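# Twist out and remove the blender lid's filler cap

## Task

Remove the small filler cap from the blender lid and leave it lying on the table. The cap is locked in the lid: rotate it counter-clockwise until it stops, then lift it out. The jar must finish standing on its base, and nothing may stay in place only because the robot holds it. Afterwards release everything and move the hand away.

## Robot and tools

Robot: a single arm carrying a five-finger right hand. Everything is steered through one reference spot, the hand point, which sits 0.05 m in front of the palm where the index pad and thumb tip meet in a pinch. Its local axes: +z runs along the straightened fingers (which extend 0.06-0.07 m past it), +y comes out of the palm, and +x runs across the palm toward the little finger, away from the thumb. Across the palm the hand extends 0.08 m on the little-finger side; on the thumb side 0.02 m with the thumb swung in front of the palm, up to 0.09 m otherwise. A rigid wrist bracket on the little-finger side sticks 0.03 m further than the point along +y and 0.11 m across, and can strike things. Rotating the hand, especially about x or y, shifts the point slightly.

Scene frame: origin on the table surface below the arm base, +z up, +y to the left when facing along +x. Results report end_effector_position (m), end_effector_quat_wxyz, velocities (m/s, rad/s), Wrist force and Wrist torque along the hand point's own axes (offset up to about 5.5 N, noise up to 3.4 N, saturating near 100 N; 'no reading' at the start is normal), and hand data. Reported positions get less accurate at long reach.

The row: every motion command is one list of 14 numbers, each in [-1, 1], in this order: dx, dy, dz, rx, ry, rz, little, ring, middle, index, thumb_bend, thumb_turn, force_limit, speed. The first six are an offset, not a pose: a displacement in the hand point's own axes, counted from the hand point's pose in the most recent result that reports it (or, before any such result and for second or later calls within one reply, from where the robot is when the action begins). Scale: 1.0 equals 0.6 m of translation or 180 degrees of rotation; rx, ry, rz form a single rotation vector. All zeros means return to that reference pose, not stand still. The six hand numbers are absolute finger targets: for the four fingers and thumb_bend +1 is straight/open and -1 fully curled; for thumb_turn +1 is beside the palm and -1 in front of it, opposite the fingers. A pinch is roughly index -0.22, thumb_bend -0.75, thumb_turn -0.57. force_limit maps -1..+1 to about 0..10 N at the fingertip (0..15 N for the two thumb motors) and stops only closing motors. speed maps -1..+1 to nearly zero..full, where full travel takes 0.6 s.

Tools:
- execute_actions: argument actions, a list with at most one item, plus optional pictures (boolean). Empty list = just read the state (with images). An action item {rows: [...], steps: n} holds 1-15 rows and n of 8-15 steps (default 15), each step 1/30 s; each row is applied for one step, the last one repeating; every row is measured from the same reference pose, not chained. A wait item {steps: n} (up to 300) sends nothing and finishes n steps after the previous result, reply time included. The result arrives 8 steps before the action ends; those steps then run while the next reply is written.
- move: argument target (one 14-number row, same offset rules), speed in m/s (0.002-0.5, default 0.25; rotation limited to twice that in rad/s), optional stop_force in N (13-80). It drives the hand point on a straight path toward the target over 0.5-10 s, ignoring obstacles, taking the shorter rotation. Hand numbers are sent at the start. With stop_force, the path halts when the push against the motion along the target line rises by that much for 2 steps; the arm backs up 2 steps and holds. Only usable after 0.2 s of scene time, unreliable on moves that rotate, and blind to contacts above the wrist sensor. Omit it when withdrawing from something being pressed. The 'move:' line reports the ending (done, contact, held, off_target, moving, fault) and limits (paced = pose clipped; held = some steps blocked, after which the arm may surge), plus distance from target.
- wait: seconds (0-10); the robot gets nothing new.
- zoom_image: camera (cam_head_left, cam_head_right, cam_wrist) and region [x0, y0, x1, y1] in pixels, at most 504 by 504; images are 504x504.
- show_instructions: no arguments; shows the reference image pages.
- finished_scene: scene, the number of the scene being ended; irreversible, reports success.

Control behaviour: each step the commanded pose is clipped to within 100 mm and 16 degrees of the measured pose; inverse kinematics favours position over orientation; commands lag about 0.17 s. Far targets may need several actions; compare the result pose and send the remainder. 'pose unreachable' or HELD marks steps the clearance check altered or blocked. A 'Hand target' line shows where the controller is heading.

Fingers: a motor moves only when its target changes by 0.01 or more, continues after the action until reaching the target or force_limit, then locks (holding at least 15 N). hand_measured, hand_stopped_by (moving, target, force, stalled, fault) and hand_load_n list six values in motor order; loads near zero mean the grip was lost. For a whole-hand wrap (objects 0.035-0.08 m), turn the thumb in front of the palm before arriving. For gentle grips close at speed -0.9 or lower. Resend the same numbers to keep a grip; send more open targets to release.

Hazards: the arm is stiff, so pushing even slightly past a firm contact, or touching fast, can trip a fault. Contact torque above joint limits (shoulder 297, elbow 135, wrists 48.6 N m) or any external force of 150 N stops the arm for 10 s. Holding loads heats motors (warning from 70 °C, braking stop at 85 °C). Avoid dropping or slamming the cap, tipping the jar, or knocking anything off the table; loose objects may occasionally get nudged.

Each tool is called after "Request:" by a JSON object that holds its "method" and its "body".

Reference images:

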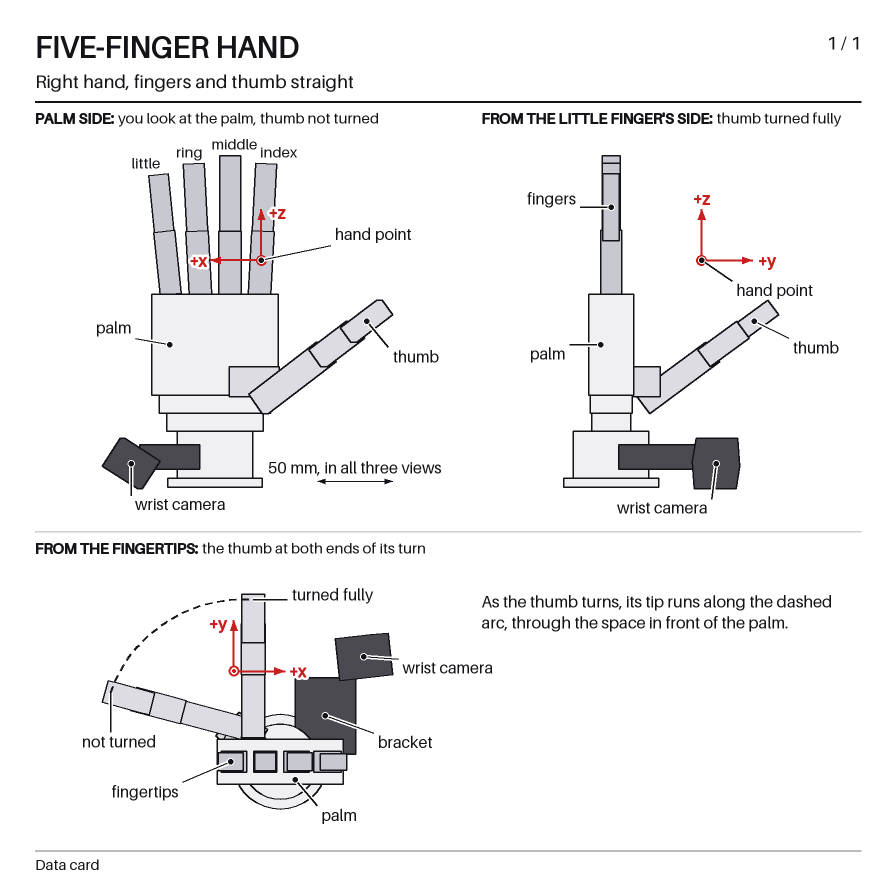

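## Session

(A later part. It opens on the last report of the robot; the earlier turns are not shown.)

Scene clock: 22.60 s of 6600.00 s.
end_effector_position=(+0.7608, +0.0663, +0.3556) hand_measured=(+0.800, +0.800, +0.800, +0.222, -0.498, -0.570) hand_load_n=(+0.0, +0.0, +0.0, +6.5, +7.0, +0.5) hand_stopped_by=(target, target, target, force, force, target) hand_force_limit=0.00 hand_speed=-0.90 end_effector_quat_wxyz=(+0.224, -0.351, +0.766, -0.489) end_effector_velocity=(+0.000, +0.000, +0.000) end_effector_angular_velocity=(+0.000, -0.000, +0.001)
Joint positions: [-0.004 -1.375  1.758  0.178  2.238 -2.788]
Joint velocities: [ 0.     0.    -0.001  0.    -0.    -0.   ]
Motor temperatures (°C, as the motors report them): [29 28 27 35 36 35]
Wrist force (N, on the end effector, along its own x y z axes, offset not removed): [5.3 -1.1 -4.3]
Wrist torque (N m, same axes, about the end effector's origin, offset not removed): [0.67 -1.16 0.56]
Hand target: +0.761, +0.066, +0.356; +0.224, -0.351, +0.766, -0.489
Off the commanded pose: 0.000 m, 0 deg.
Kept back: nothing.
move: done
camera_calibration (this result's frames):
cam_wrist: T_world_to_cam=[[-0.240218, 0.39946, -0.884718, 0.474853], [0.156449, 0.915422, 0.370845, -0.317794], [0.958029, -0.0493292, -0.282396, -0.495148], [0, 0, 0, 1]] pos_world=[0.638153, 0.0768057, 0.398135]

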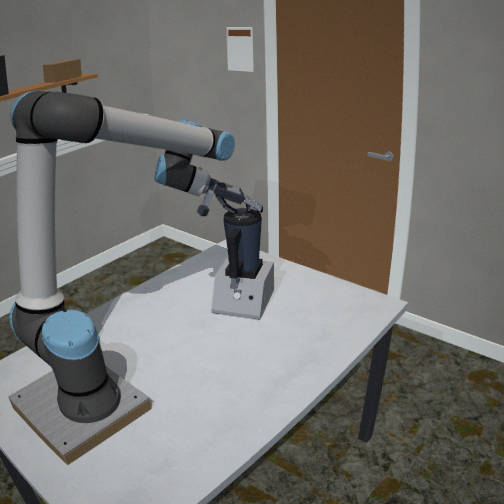

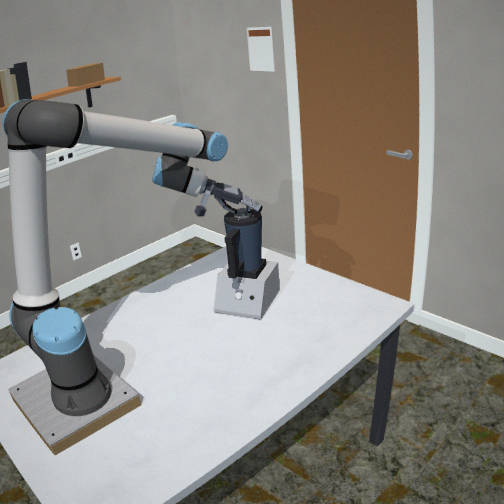

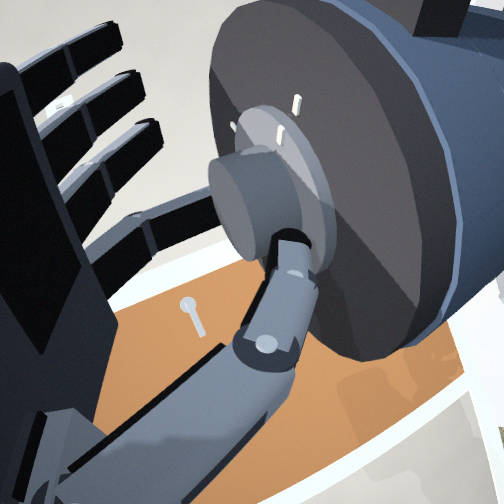

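Request:
{"method": "move", "body": {"target": [0,0,0,0,0,0,0.8,0.8,0.8,-0.15,-0.75,-0.57,0.7,-0.9]}}

Request:
{"method": "move", "body": {"target": [0.0091,-0.0007,0.0015,0,-0.1007,-0.047,0.8,0.8,0.8,-0.15,-0.75,-0.57,0.7,-0.9], "speed": 0.1}}

Scene clock: 24.07 s of 6600.00 s.
end_effector_position=(+0.7608, +0.0663, +0.3556) hand_measured=(+0.800, +0.800, +0.800, +0.214, -0.532, -0.570) hand_load_n=(+0.0, +0.0, +0.0, +10.5, +12.0, +1.0) hand_stopped_by=(target, target, target, force, force, target) hand_force_limit=0.70 hand_speed=-0.90 end_effector_quat_wxyz=(+0.224, -0.351, +0.766, -0.489) end_effector_velocity=(-0.000, +0.001, -0.000) end_effector_angular_velocity=(-0.000, +0.001, +0.001)
Joint positions: [-0.004 -1.375  1.758  0.178  2.238 -2.788]
Joint velocities: [ 0.001  0.    -0.     0.    -0.    -0.   ]
Motor temperatures (°C, as the motors report them): [29 28 27 35 36 35]
Wrist force (N, on the end effector, along its own x y z axes, offset not removed): [-0.4 -7.6 -2.0]
Wrist torque (N m, same axes, about the end effector's origin, offset not removed): [-0.53 -0.38 0.31]
Hand target: +0.761, +0.066, +0.356; +0.224, -0.351, +0.766, -0.489
Off the commanded pose: 0.000 m, 0 deg.
Kept back: nothing.
move: done
camera_calibration (this result's frames):
cam_wrist: T_world_to_cam=[[-0.240259, 0.399459, -0.884708, 0.474873], [0.156465, 0.915423, 0.370836, -0.3178], [0.958016, -0.0493289, -0.28244, -0.495113], [0, 0, 0, 1]] pos_world=[0.638143, 0.0768054, 0.398136]

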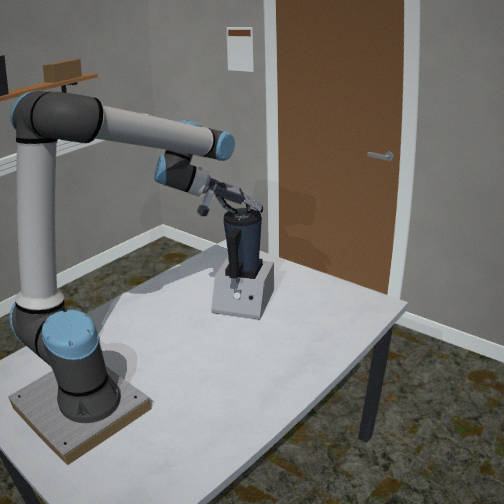

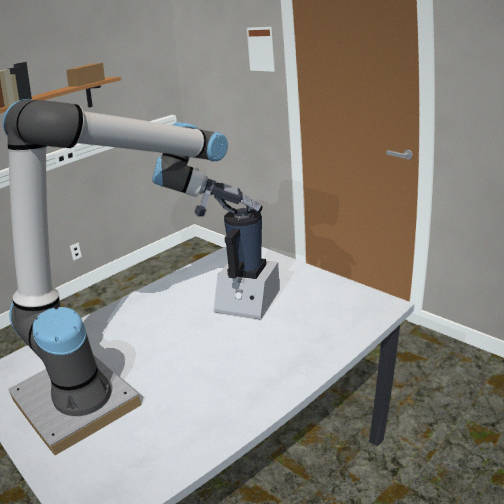

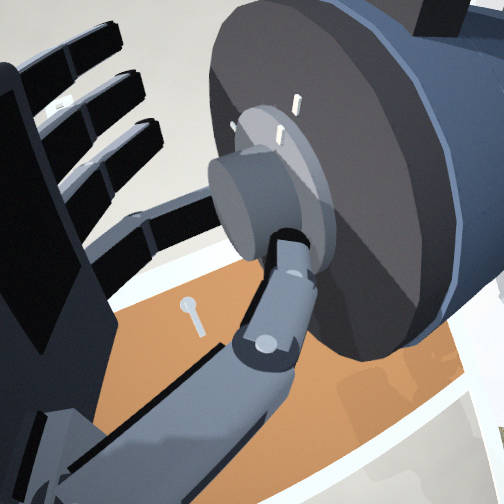

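Scene clock: 26.17 s of 6600.00 s.
end_effector_position=(+0.7580, +0.0615, +0.3556) hand_measured=(+0.800, +0.800, +0.800, +0.214, -0.532, -0.570) hand_load_n=(+0.0, +0.0, +0.0, +9.5, +12.0, +5.0) hand_stopped_by=(target, target, target, force, force, target) hand_force_limit=0.70 hand_speed=-0.90 end_effector_quat_wxyz=(+0.305, -0.478, +0.694, -0.443) end_effector_velocity=(-0.000, +0.001, -0.000) end_effector_angular_velocity=(-0.001, +0.000, +0.012)
Joint positions: [-0.14  -1.48   1.866  0.065  1.811 -3.045]
Joint velocities: [-0.003 -0.002  0.002 -0.001 -0.014 -0.007]
Motor temperatures (°C, as the motors report them): [29 28 27 35 36 35]
Wrist force (N, on the end effector, along its own x y z axes, offset not removed): [-2.2 -8.3 -4.8]
Wrist torque (N m, same axes, about the end effector's origin, offset not removed): [-0.13 0.09 0.10]
Hand target: +0.758, +0.062, +0.356; +0.305, -0.479, +0.694, -0.443
Off the commanded pose: 0.000 m, 0 deg.
Kept back: nothing.
move: done
camera_calibration (this result's frames):
cam_wrist: T_world_to_cam=[[-0.36262, 0.293113, -0.884642, 0.575304], [-0.16504, 0.914049, 0.370507, -0.0690946], [0.917207, 0.280354, -0.283077, -0.481815], [0, 0, 0, 1]] pos_world=[0.639137, 0.0296057, 0.398147]

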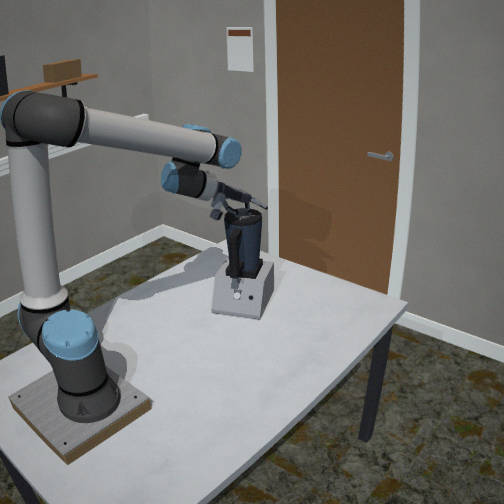

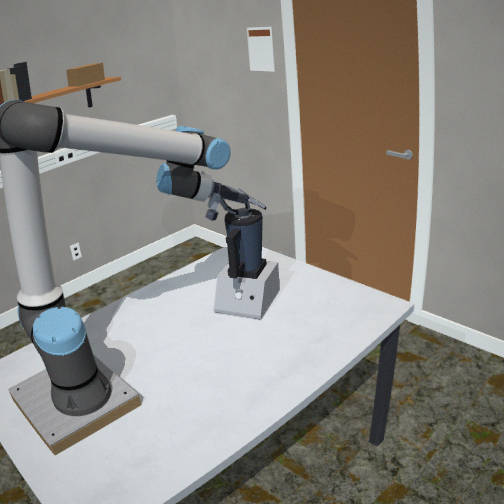

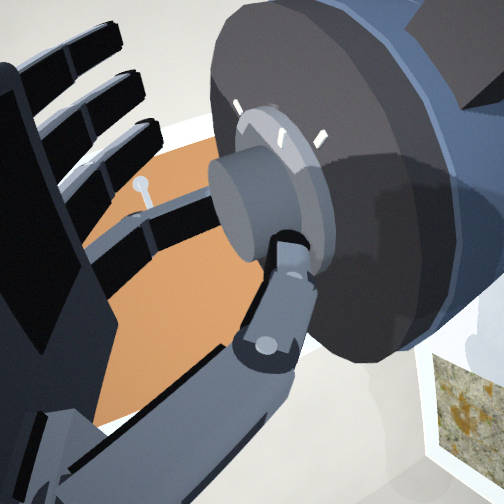

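Working well. Continue.

Request:
{"method": "move", "body": {"target": [0.0091,-0.0007,0.0015,0,-0.1007,-0.047,0.8,0.8,0.8,-0.15,-0.75,-0.57,0.7,-0.9], "speed": 0.12}}

Request:
{"method": "move", "body": {"target": [0.0091,-0.0007,0.0015,0,-0.1007,-0.047,0.8,0.8,0.8,-0.15,-0.75,-0.57,0.7,-0.9], "speed": 0.12}}

Scene clock: 28.20 s of 6600.00 s.
end_effector_position=(+0.7570, +0.0561, +0.3556) hand_measured=(+0.800, +0.800, +0.800, +0.214, -0.532, -0.570) hand_load_n=(+0.0, +0.0, +0.0, +10.0, +11.5, +7.5) hand_stopped_by=(target, target, target, force, force, target) hand_force_limit=0.70 hand_speed=-0.90 end_effector_quat_wxyz=(-0.377, +0.591, -0.601, +0.383) end_effector_velocity=(+0.000, +0.001, -0.000) end_effector_angular_velocity=(+0.001, +0.001, +0.013)
Joint positions: [-0.294 -1.507  1.893  0.068  1.357 -3.261]
Joint velocities: [-0.003  0.001 -0.001  0.002 -0.015 -0.006]
Motor temperatures (°C, as the motors report them): [29 28 27 35 36 35]
Wrist force (N, on the end effector, along its own x y z axes, offset not removed): [-0.9 -25.7 -18.1]
Wrist torque (N m, same axes, about the end effector's origin, offset not removed): [-0.52 -0.63 0.17]
Hand target: +0.757, +0.056, +0.356; -0.377, +0.592, -0.601, +0.383
Off the commanded pose: 0.000 m, 0 deg.
Kept back: nothing.
move: done
camera_calibration (this result's frames):
cam_wrist: T_world_to_cam=[[-0.441232, 0.151421, -0.884526, 0.643961], [-0.466725, 0.803144, 0.370307, 0.170337], [0.766474, 0.576221, -0.283701, -0.381655], [0, 0, 0, 1]] pos_world=[0.656165, -0.0143961, 0.398247]

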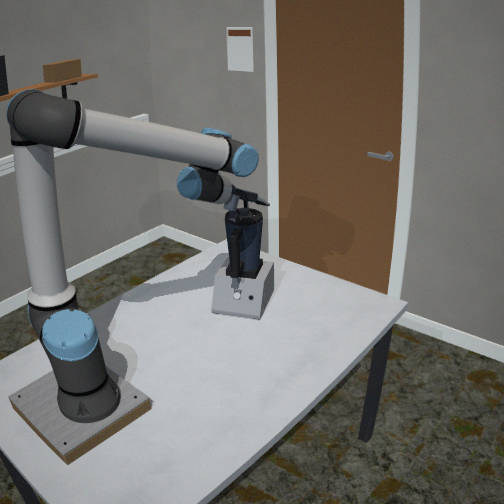

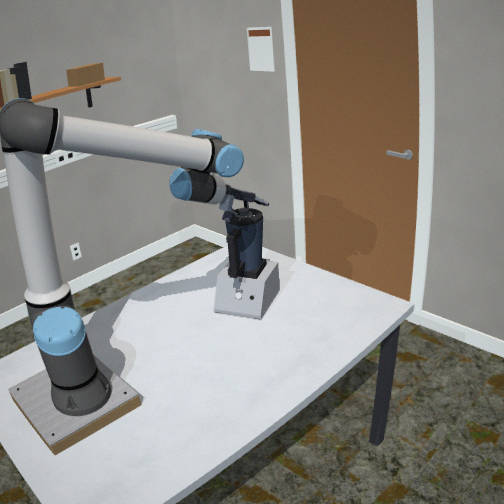

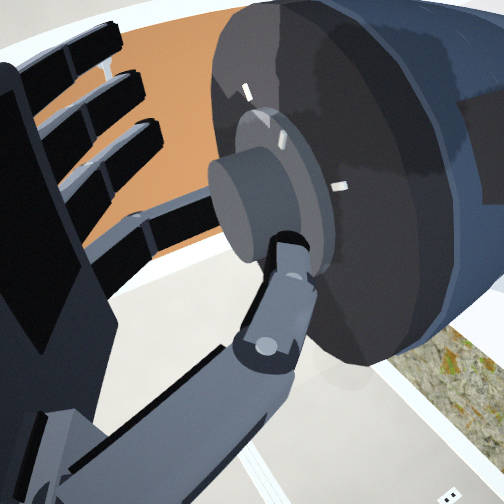

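Scene clock: 30.03 s of 6600.00 s.
end_effector_position=(+0.7579, +0.0507, +0.3556) hand_measured=(+0.800, +0.800, +0.800, +0.214, -0.532, -0.570) hand_load_n=(+0.0, +0.0, +0.0, +15.0, +14.0, +8.0) hand_stopped_by=(target, target, target, force, force, target) hand_force_limit=0.70 hand_speed=-0.90 end_effector_quat_wxyz=(-0.437, +0.687, -0.489, +0.312) end_effector_velocity=(+0.000, -0.001, +0.000) end_effector_angular_velocity=(-0.001, +0.001, +0.012)
Joint positions: [-0.419 -1.446  1.835  0.176  0.941 -3.513]
Joint velocities: [-0.004  0.004 -0.004  0.008 -0.012 -0.012]
Motor temperatures (°C, as the motors report them): [29 28 27 35 36 35]
Wrist force (N, on the end effector, along its own x y z axes, offset not removed): [-3.9 -24.5 -14.7]
Wrist torque (N m, same axes, about the end effector's origin, offset not removed): [0.22 -1.13 0.68]
Hand target: +0.758, +0.051, +0.356; -0.438, +0.687, -0.489, +0.312
Off the commanded pose: 0.000 m, 0 deg.
Kept back: nothing.
move: done
camera_calibration (this result's frames):
cam_wrist: T_world_to_cam=[[-0.466772, -0.00861998, -0.884336, 0.672644], [-0.712542, 0.595963, 0.370286, 0.371932], [0.523839, 0.802966, -0.284321, -0.206608], [0, 0, 0, 1]] pos_world=[0.687218, -0.0499604, 0.398379]

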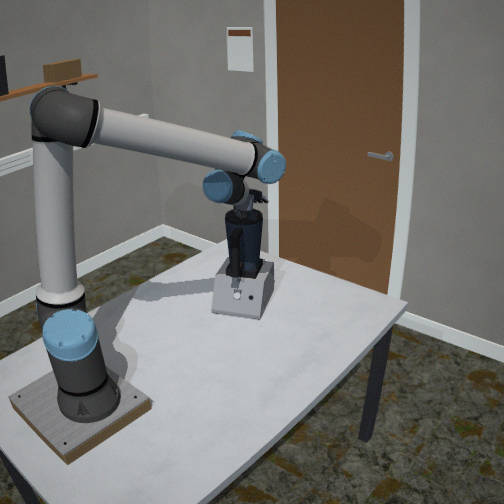

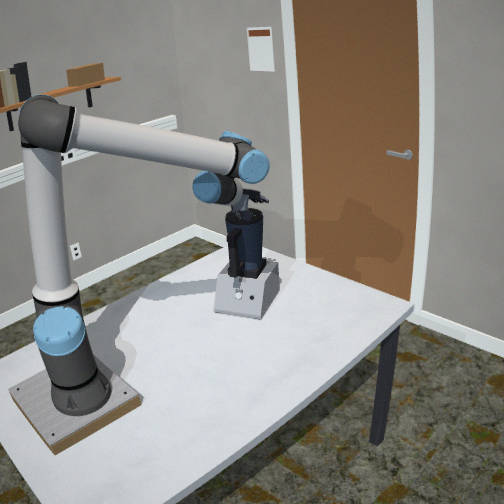

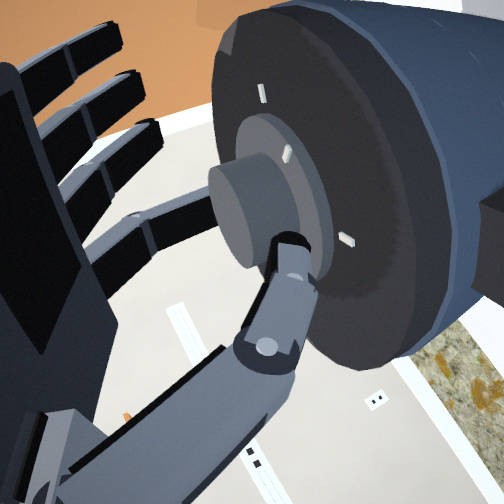

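Request:
{"method": "move", "body": {"target": [0,-0.0023,-0.001,0,0,0,0.8,0.8,0.8,0.33,-0.4,-0.57,0.7,-0.5], "speed": 0.02}}

Request:
{"method": "move", "body": {"target": [-0.023,-0.004,0.0087,0,0.2517,0.1175,0.8,0.8,0.8,0.33,-0.4,-0.57,0.7,-0.5], "speed": 0.25}}

Request:
{"method": "move", "body": {"target": [0,0,0,0,0,0,0.8,0.8,0.8,-0.15,-0.75,-0.57,0.7,-0.9]}}

Scene clock: 31.40 s of 6600.00 s.
end_effector_position=(+0.7580, +0.0507, +0.3571) hand_measured=(+0.800, +0.800, +0.800, +0.330, -0.398, -0.570) hand_load_n=(+0.0, +0.0, +0.0, +0.0, +2.0, +1.0) hand_stopped_by=(target, target, target, target, target, target) hand_force_limit=0.70 hand_speed=-0.50 end_effector_quat_wxyz=(-0.437, +0.687, -0.489, +0.312) end_effector_velocity=(-0.000, +0.001, +0.000) end_effector_angular_velocity=(+0.000, +0.000, +0.001)
Joint positions: [-0.419 -1.446  1.833  0.179  0.941 -3.513]
Joint velocities: [ 0.001 -0.001  0.     0.001  0.     0.   ]
Motor temperatures (°C, as the motors report them): [29 28 27 35 36 35]
Wrist force (N, on the end effector, along its own x y z axes, offset not removed): [-1.6 -3.2 7.9]
Wrist torque (N m, same axes, about the end effector's origin, offset not removed): [-1.33 -0.62 0.25]
Hand target: +0.758, +0.051, +0.357; -0.437, +0.687, -0.489, +0.312
Off the commanded pose: 0.000 m, 0 deg.
Kept back: nothing.
move: done
camera_calibration (this result's frames):
cam_wrist: T_world_to_cam=[[-0.466821, -0.00858861, -0.88431, 0.673947], [-0.712502, 0.59598, 0.370336, 0.371396], [0.52385, 0.802953, -0.284335, -0.206199], [0, 0, 0, 1]] pos_world=[0.68725, -0.0499886, 0.399806]

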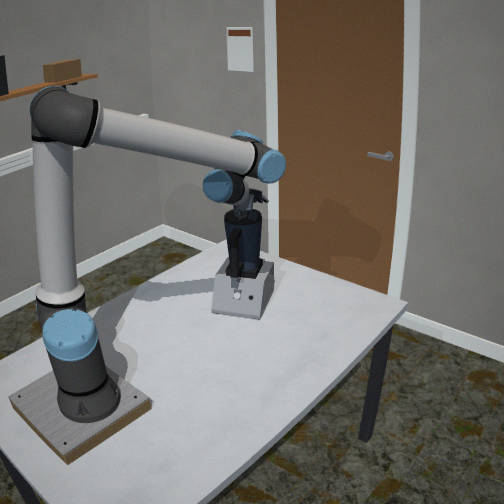

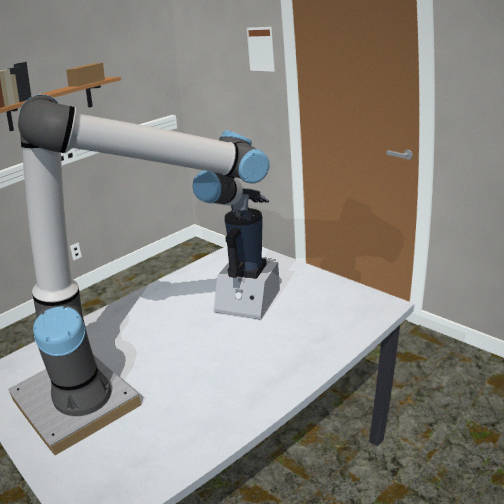

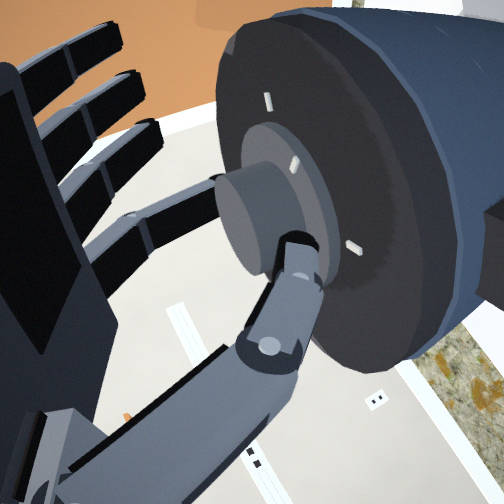

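Scene clock: 33.63 s of 6600.00 s.
end_effector_position=(+0.7588, +0.0655, +0.3571) hand_measured=(+0.800, +0.800, +0.800, +0.330, -0.398, -0.570) hand_load_n=(+0.0, +0.0, +0.0, +0.0, +0.0, +0.0) hand_stopped_by=(target, target, target, target, target, target) hand_force_limit=0.70 hand_speed=-0.50 end_effector_quat_wxyz=(+0.265, -0.415, +0.733, -0.468) end_effector_velocity=(-0.000, +0.001, -0.000) end_effector_angular_velocity=(-0.001, +0.003, -0.010)
Joint positions: [-0.064 -1.437  1.82   0.107  2.036 -2.925]
Joint velocities: [ 0.006  0.004 -0.004  0.006  0.014  0.007]
Motor temperatures (°C, as the motors report them): [29 28 27 35 36 35]
Wrist force (N, on the end effector, along its own x y z axes, offset not removed): [-3.1 -6.0 5.1]
Wrist torque (N m, same axes, about the end effector's origin, offset not removed): [-1.49 -0.26 0.09]
Hand target: +0.759, +0.066, +0.357; +0.265, -0.415, +0.734, -0.468
Off the commanded pose: 0.000 m, 0 deg.
Kept back: nothing.
move: done
camera_calibration (this result's frames):
cam_wrist: T_world_to_cam=[[-0.305226, 0.352096, -0.884797, 0.528409], [-0.00310651, 0.928762, 0.370663, -0.197046], [0.952275, 0.115885, -0.282389, -0.499314], [0, 0, 0, 1]] pos_world=[0.636156, 0.0548214, 0.399571]

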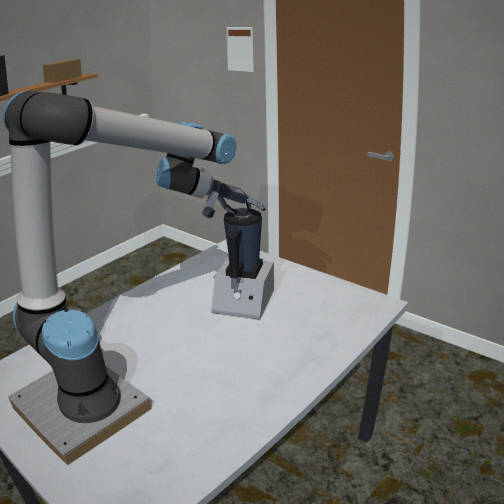

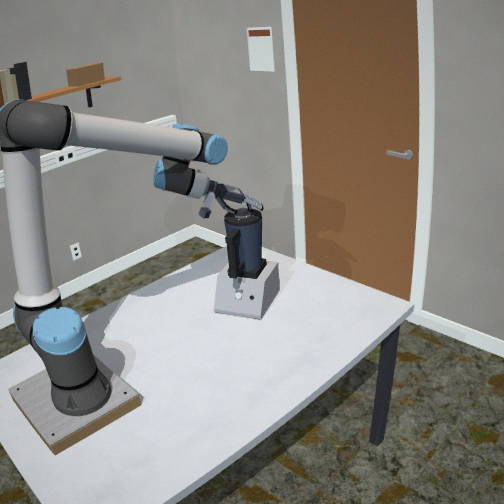

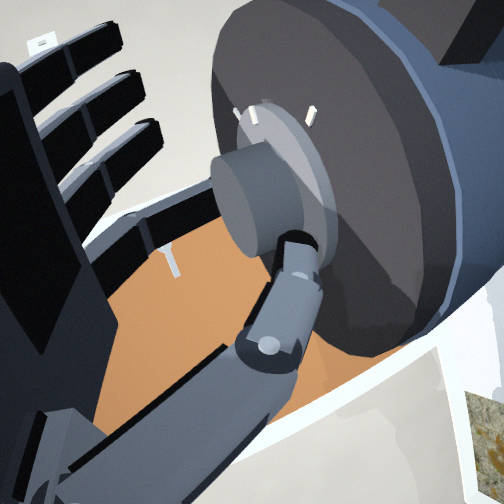

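Scene clock: 35.40 s of 6600.00 s.
end_effector_position=(+0.7588, +0.0655, +0.3571) hand_measured=(+0.800, +0.800, +0.800, +0.206, -0.532, -0.570) hand_load_n=(+0.0, +0.0, +0.0, +11.0, +12.0, +0.5) hand_stopped_by=(target, target, target, force, force, target) hand_force_limit=0.70 hand_speed=-0.90 end_effector_quat_wxyz=(+0.265, -0.415, +0.733, -0.468) end_effector_velocity=(+0.001, +0.001, +0.001) end_effector_angular_velocity=(+0.001, -0.001, +0.002)
Joint positions: [-0.064 -1.437  1.82   0.107  2.036 -2.925]
Joint velocities: [ 0.002  0.    -0.001  0.    -0.     0.001]
Motor temperatures (°C, as the motors report them): [29 28 27 35 36 35]
Wrist force (N, on the end effector, along its own x y z axes, offset not removed): [-1.7 -1.9 5.7]
Wrist torque (N m, same axes, about the end effector's origin, offset not removed): [-0.49 -0.43 0.19]
Hand target: +0.759, +0.065, +0.357; +0.265, -0.415, +0.733, -0.468
Off the commanded pose: 0.000 m, 0 deg.
Kept back: nothing.
move: done
camera_calibration (this result's frames):
cam_wrist: T_world_to_cam=[[-0.305245, 0.352096, -0.88479, 0.528404], [-0.00310386, 0.928762, 0.370665, -0.197045], [0.952269, 0.11589, -0.282407, -0.499297], [0, 0, 0, 1]] pos_world=[0.636146, 0.0548224, 0.399559]

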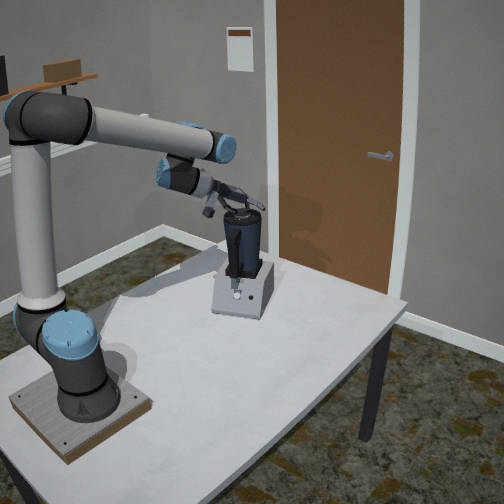

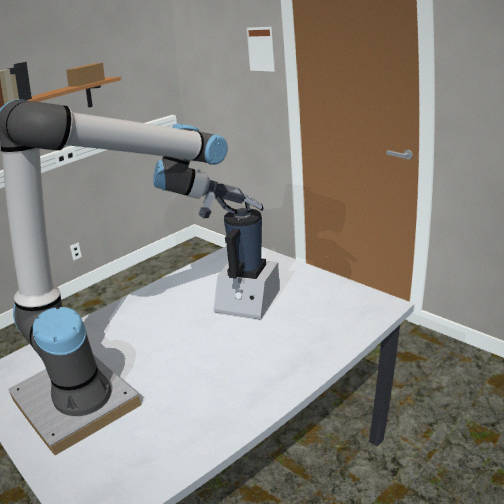

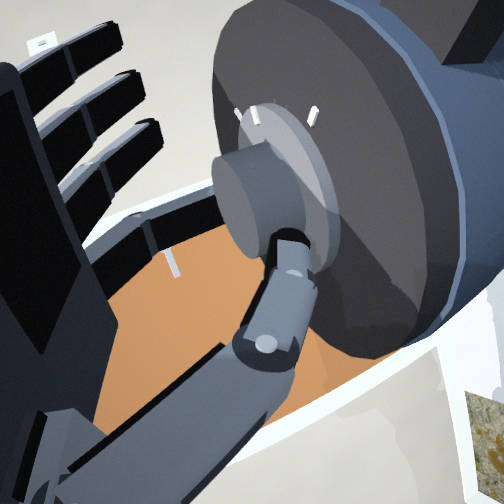

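Request:
{"method": "move", "body": {"target": [0.0075,-0.0015,0.0008,0,-0.1007,-0.047,0.8,0.8,0.8,-0.15,-0.75,-0.57,0.7,-0.9], "speed": 0.12}}

Request:
{"method": "move", "body": {"target": [0.0057,-0.001,0.0005,0,-0.0755,-0.035,0.8,0.8,0.8,-0.15,-0.75,-0.57,0.7,-0.9], "speed": 0.1}}

Scene clock: 37.83 s of 6600.00 s.
end_effector_position=(+0.7572, +0.0613, +0.3577) hand_measured=(+0.800, +0.800, +0.800, +0.206, -0.532, -0.570) hand_load_n=(+0.0, +0.0, +0.0, +10.0, +11.5, +2.0) hand_stopped_by=(target, target, target, force, force, target) hand_force_limit=0.70 hand_speed=-0.90 end_effector_quat_wxyz=(+0.342, -0.536, +0.650, -0.415) end_effector_velocity=(+0.000, +0.000, +0.001) end_effector_angular_velocity=(+0.001, +0.000, +0.013)
Joint positions: [-0.212 -1.505  1.887  0.058  1.59  -3.15 ]
Joint velocities: [-0.005 -0.001 -0.     0.002 -0.016 -0.007]
Motor temperatures (°C, as the motors report them): [29 28 27 35 36 35]
Wrist force (N, on the end effector, along its own x y z axes, offset not removed): [-2.1 -0.2 0.0]
Wrist torque (N m, same axes, about the end effector's origin, offset not removed): [-0.46 0.09 0.22]
Hand target: +0.757, +0.061, +0.358; +0.342, -0.537, +0.650, -0.415
Off the commanded pose: 0.000 m, 0 deg.
Kept back: nothing.
move: done
camera_calibration (this result's frames):
cam_wrist: T_world_to_cam=[[-0.407355, 0.226318, -0.884784, 0.614963], [-0.319546, 0.87225, 0.370231, 0.0499058], [0.855542, 0.433544, -0.282996, -0.443163], [0, 0, 0, 1]] pos_world=[0.6456, 0.00942309, 0.400219]

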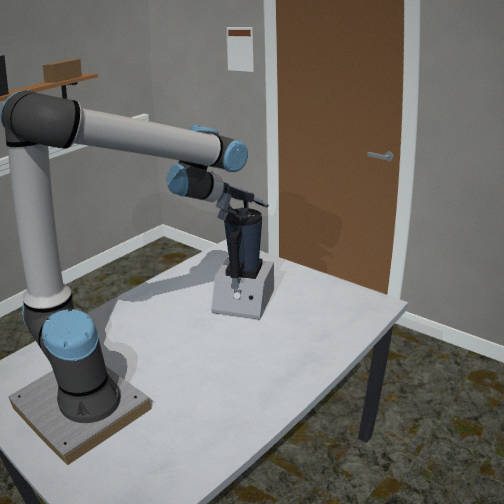

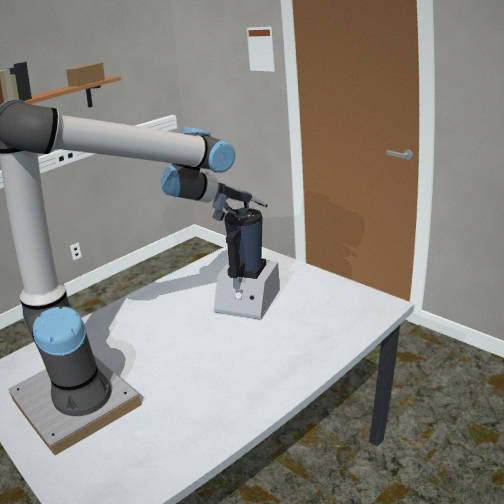

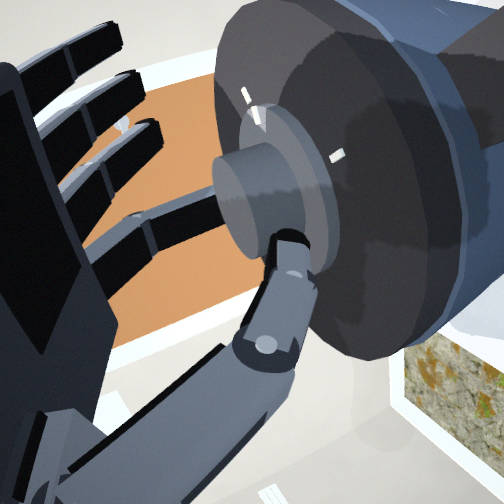

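Scene clock: 39.50 s of 6600.00 s.
end_effector_position=(+0.7571, +0.0579, +0.3581) hand_measured=(+0.800, +0.800, +0.800, +0.206, -0.534, -0.570) hand_load_n=(+0.0, +0.0, +0.0, +1.5, +3.5, +1.0) hand_stopped_by=(target, target, target, force, force, target) hand_force_limit=0.70 hand_speed=-0.90 end_effector_quat_wxyz=(-0.393, +0.616, -0.575, +0.367) end_effector_velocity=(+0.000, +0.000, +0.001) end_effector_angular_velocity=(+0.000, -0.000, +0.010)
Joint positions: [-0.323 -1.502  1.884  0.087  1.255 -3.313]
Joint velocities: [-0.003  0.001 -0.002  0.003 -0.012 -0.006]
Motor temperatures (°C, as the motors report them): [29 28 27 35 36 35]
Wrist force (N, on the end effector, along its own x y z axes, offset not removed): [-7.2 4.2 1.6]
Wrist torque (N m, same axes, about the end effector's origin, offset not removed): [0.16 0.45 0.02]
Hand target: +0.757, +0.058, +0.358; -0.393, +0.617, -0.575, +0.367
Off the commanded pose: 0.000 m, 0 deg.
Kept back: nothing.
move: done
camera_calibration (this result's frames):
cam_wrist: T_world_to_cam=[[-0.452186, 0.113908, -0.88462, 0.656448], [-0.533344, 0.760423, 0.370542, 0.220918], [0.714893, 0.639361, -0.283101, -0.346841], [0, 0, 0, 1]] pos_world=[0.662617, -0.0210084, 0.400657]

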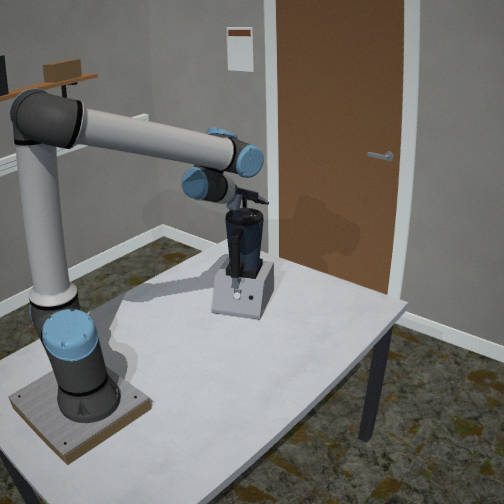

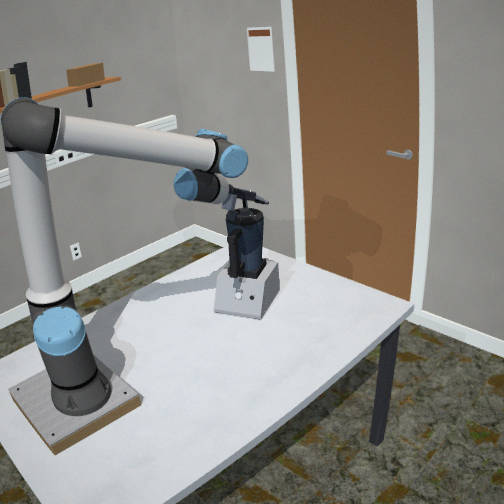

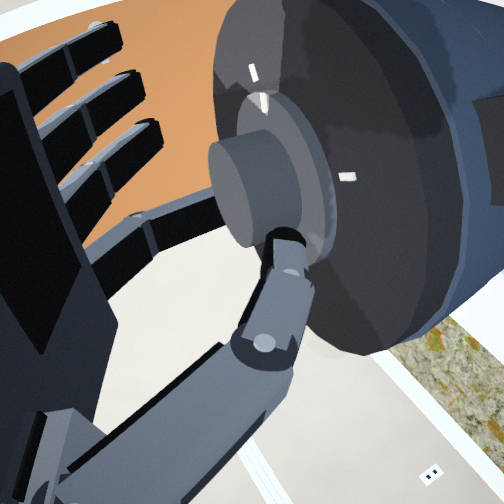

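Request:
{"method": "move", "body": {"target": [0.004,0.001,0.0005,0,0,0,0.8,0.8,0.8,0.33,-0.4,-0.57,0.7,-0.5], "speed": 0.005}}

Scene clock: 40.43 s of 6600.00 s.
end_effector_position=(+0.7573, +0.0555, +0.3574) hand_measured=(+0.800, +0.800, +0.800, +0.330, -0.398, -0.570) hand_load_n=(+0.0, +0.0, +0.0, +0.0, +1.0, +1.5) hand_stopped_by=(target, target, target, target, target, target) hand_force_limit=0.70 hand_speed=-0.50 end_effector_quat_wxyz=(-0.393, +0.616, -0.575, +0.367) end_effector_velocity=(+0.000, -0.001, -0.000) end_effector_angular_velocity=(+0.000, +0.000, +0.000)
Joint positions: [-0.327 -1.501  1.884  0.086  1.251 -3.315]
Joint velocities: [-0.001  0.     0.    -0.    -0.001 -0.   ]
Motor temperatures (°C, as the motors report them): [29 28 27 35 36 35]
Wrist force (N, on the end effector, along its own x y z axes, offset not removed): [-2.4 -4.4 -2.4]
Wrist torque (N m, same axes, about the end effector's origin, offset not removed): [-0.74 -0.38 0.35]
Hand target: +0.757, +0.055, +0.357; -0.393, +0.616, -0.575, +0.367
Off the commanded pose: 0.000 m, 0 deg.
Kept back: nothing.
move: done
camera_calibration (this result's frames):
cam_wrist: T_world_to_cam=[[-0.452179, 0.113897, -0.884625, 0.65623], [-0.533366, 0.760411, 0.370535, 0.223042], [0.714881, 0.639377, -0.283093, -0.345667], [0, 0, 0, 1]] pos_world=[0.662807, -0.0233343, 0.400017]

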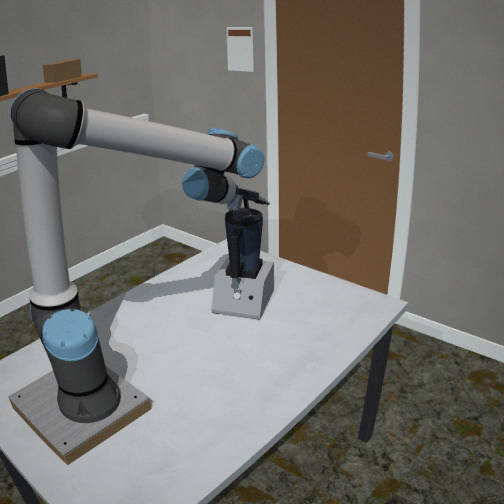

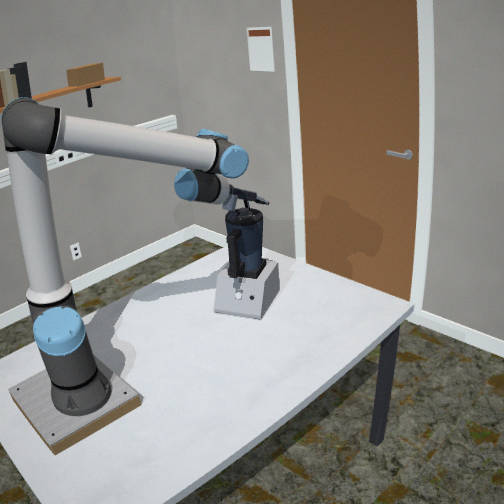

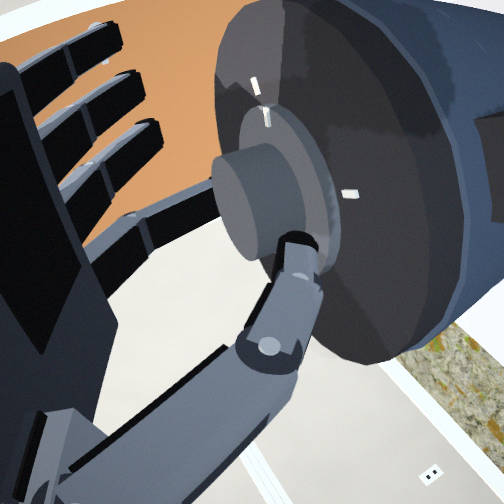

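Request:
{"method": "move", "body": {"target": [0,0,0,0,0,0,0.8,0.8,0.8,-0.15,-0.75,-0.57,0.6,-0.9]}}

Request:
{"method": "move", "body": {"target": [0,-0.045,-0.021,0,0,0,0.8,0.8,0.8,-0.15,-0.75,-0.57,0.6,-0.9], "speed": 0.03}}

Scene clock: 42.10 s of 6600.00 s.
end_effector_position=(+0.7573, +0.0555, +0.3574) hand_measured=(+0.800, +0.800, +0.800, +0.194, -0.498, -0.570) hand_load_n=(+0.0, +0.0, +0.0, +9.0, +11.0, +1.0) hand_stopped_by=(target, target, target, force, force, target) hand_force_limit=0.60 hand_speed=-0.90 end_effector_quat_wxyz=(-0.393, +0.616, -0.575, +0.367) end_effector_velocity=(+0.000, -0.000, -0.000) end_effector_angular_velocity=(-0.001, +0.000, -0.000)
Joint positions: [-0.327 -1.501  1.884  0.086  1.251 -3.315]
Joint velocities: [-0.     0.     0.    -0.     0.    -0.001]
Motor temperatures (°C, as the motors report them): [29 28 27 35 36 35]
Wrist force (N, on the end effector, along its own x y z axes, offset not removed): [2.8 -2.0 -0.6]
Wrist torque (N m, same axes, about the end effector's origin, offset not removed): [-0.48 -1.12 0.38]
Hand target: +0.757, +0.056, +0.357; -0.393, +0.616, -0.575, +0.367
Off the commanded pose: 0.000 m, 0 deg.
Kept back: nothing.
move: done
camera_calibration (this result's frames):
cam_wrist: T_world_to_cam=[[-0.452205, 0.113905, -0.884611, 0.656211], [-0.533349, 0.760412, 0.370556, 0.22303], [0.714877, 0.639374, -0.283111, -0.345661], [0, 0, 0, 1]] pos_world=[0.6628, -0.0233343, 0.399986]

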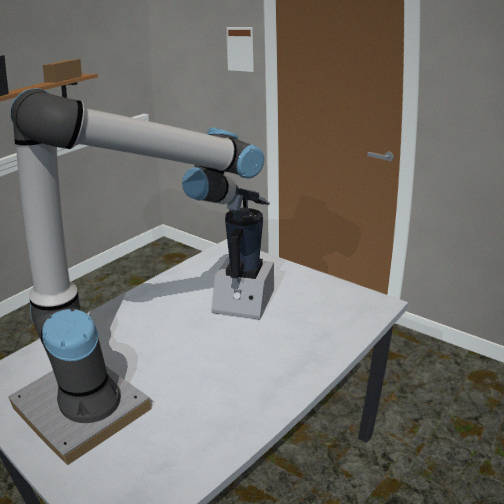

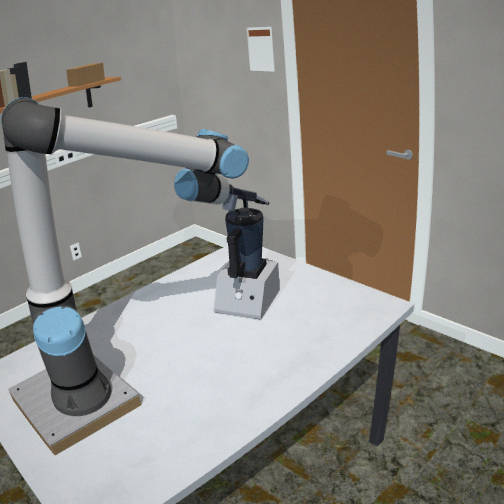

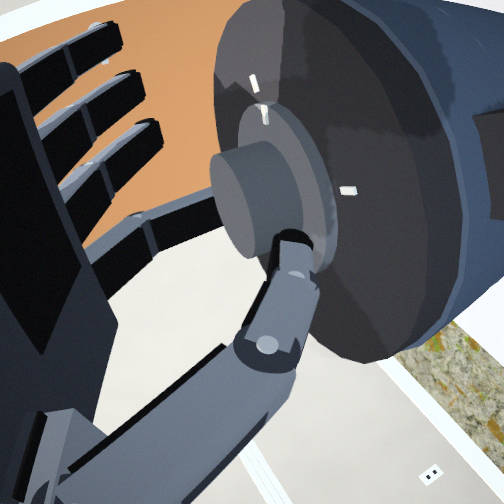

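Scene clock: 43.43 s of 6600.00 s.
end_effector_position=(+0.7572, +0.0556, +0.3871) hand_measured=(+0.800, +0.800, +0.800, +0.194, -0.504, -0.570) hand_load_n=(+0.0, +0.0, +0.0, +0.0, +0.0, +0.0) hand_stopped_by=(target, target, target, force, force, target) hand_force_limit=0.60 hand_speed=-0.90 end_effector_quat_wxyz=(-0.393, +0.616, -0.575, +0.367) end_effector_velocity=(-0.000, +0.000, +0.001) end_effector_angular_velocity=(+0.001, +0.001, +0.001)
Joint positions: [-0.326 -1.518  1.848  0.14   1.252 -3.315]
Joint velocities: [ 0.001 -0.    -0.002  0.003 -0.     0.   ]
Motor temperatures (°C, as the motors report them): [29 28 27 35 36 35]
Wrist force (N, on the end effector, along its own x y z axes, offset not removed): [-2.6 1.2 0.9]
Wrist torque (N m, same axes, about the end effector's origin, offset not removed): [0.09 -0.04 0.17]
Hand target: +0.757, +0.056, +0.387; -0.393, +0.616, -0.575, +0.367
Off the commanded pose: 0.000 m, 0 deg.
Kept back: nothing.
move: done
camera_calibration (this result's frames):
cam_wrist: T_world_to_cam=[[-0.4522, 0.113911, -0.884612, 0.682396], [-0.533349, 0.760412, 0.370558, 0.211955], [0.71488, 0.639373, -0.283104, -0.337216], [0, 0, 0, 1]] pos_world=[0.662695, -0.0232993, 0.429647]

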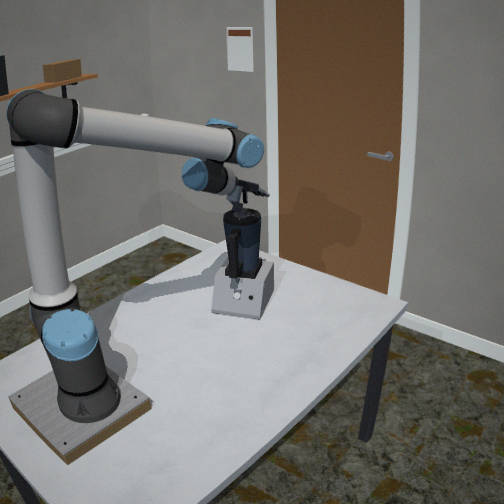

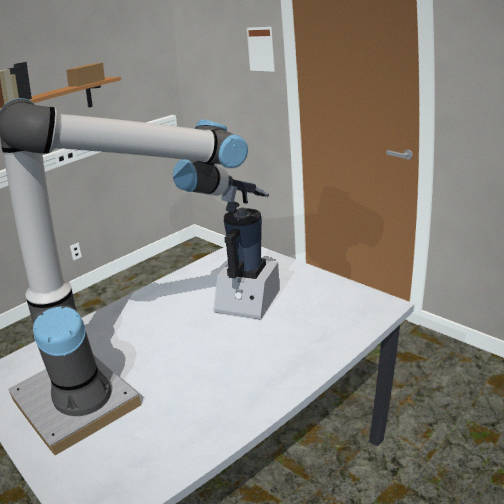

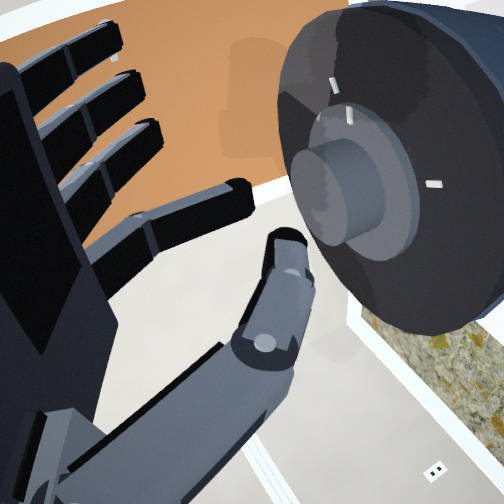

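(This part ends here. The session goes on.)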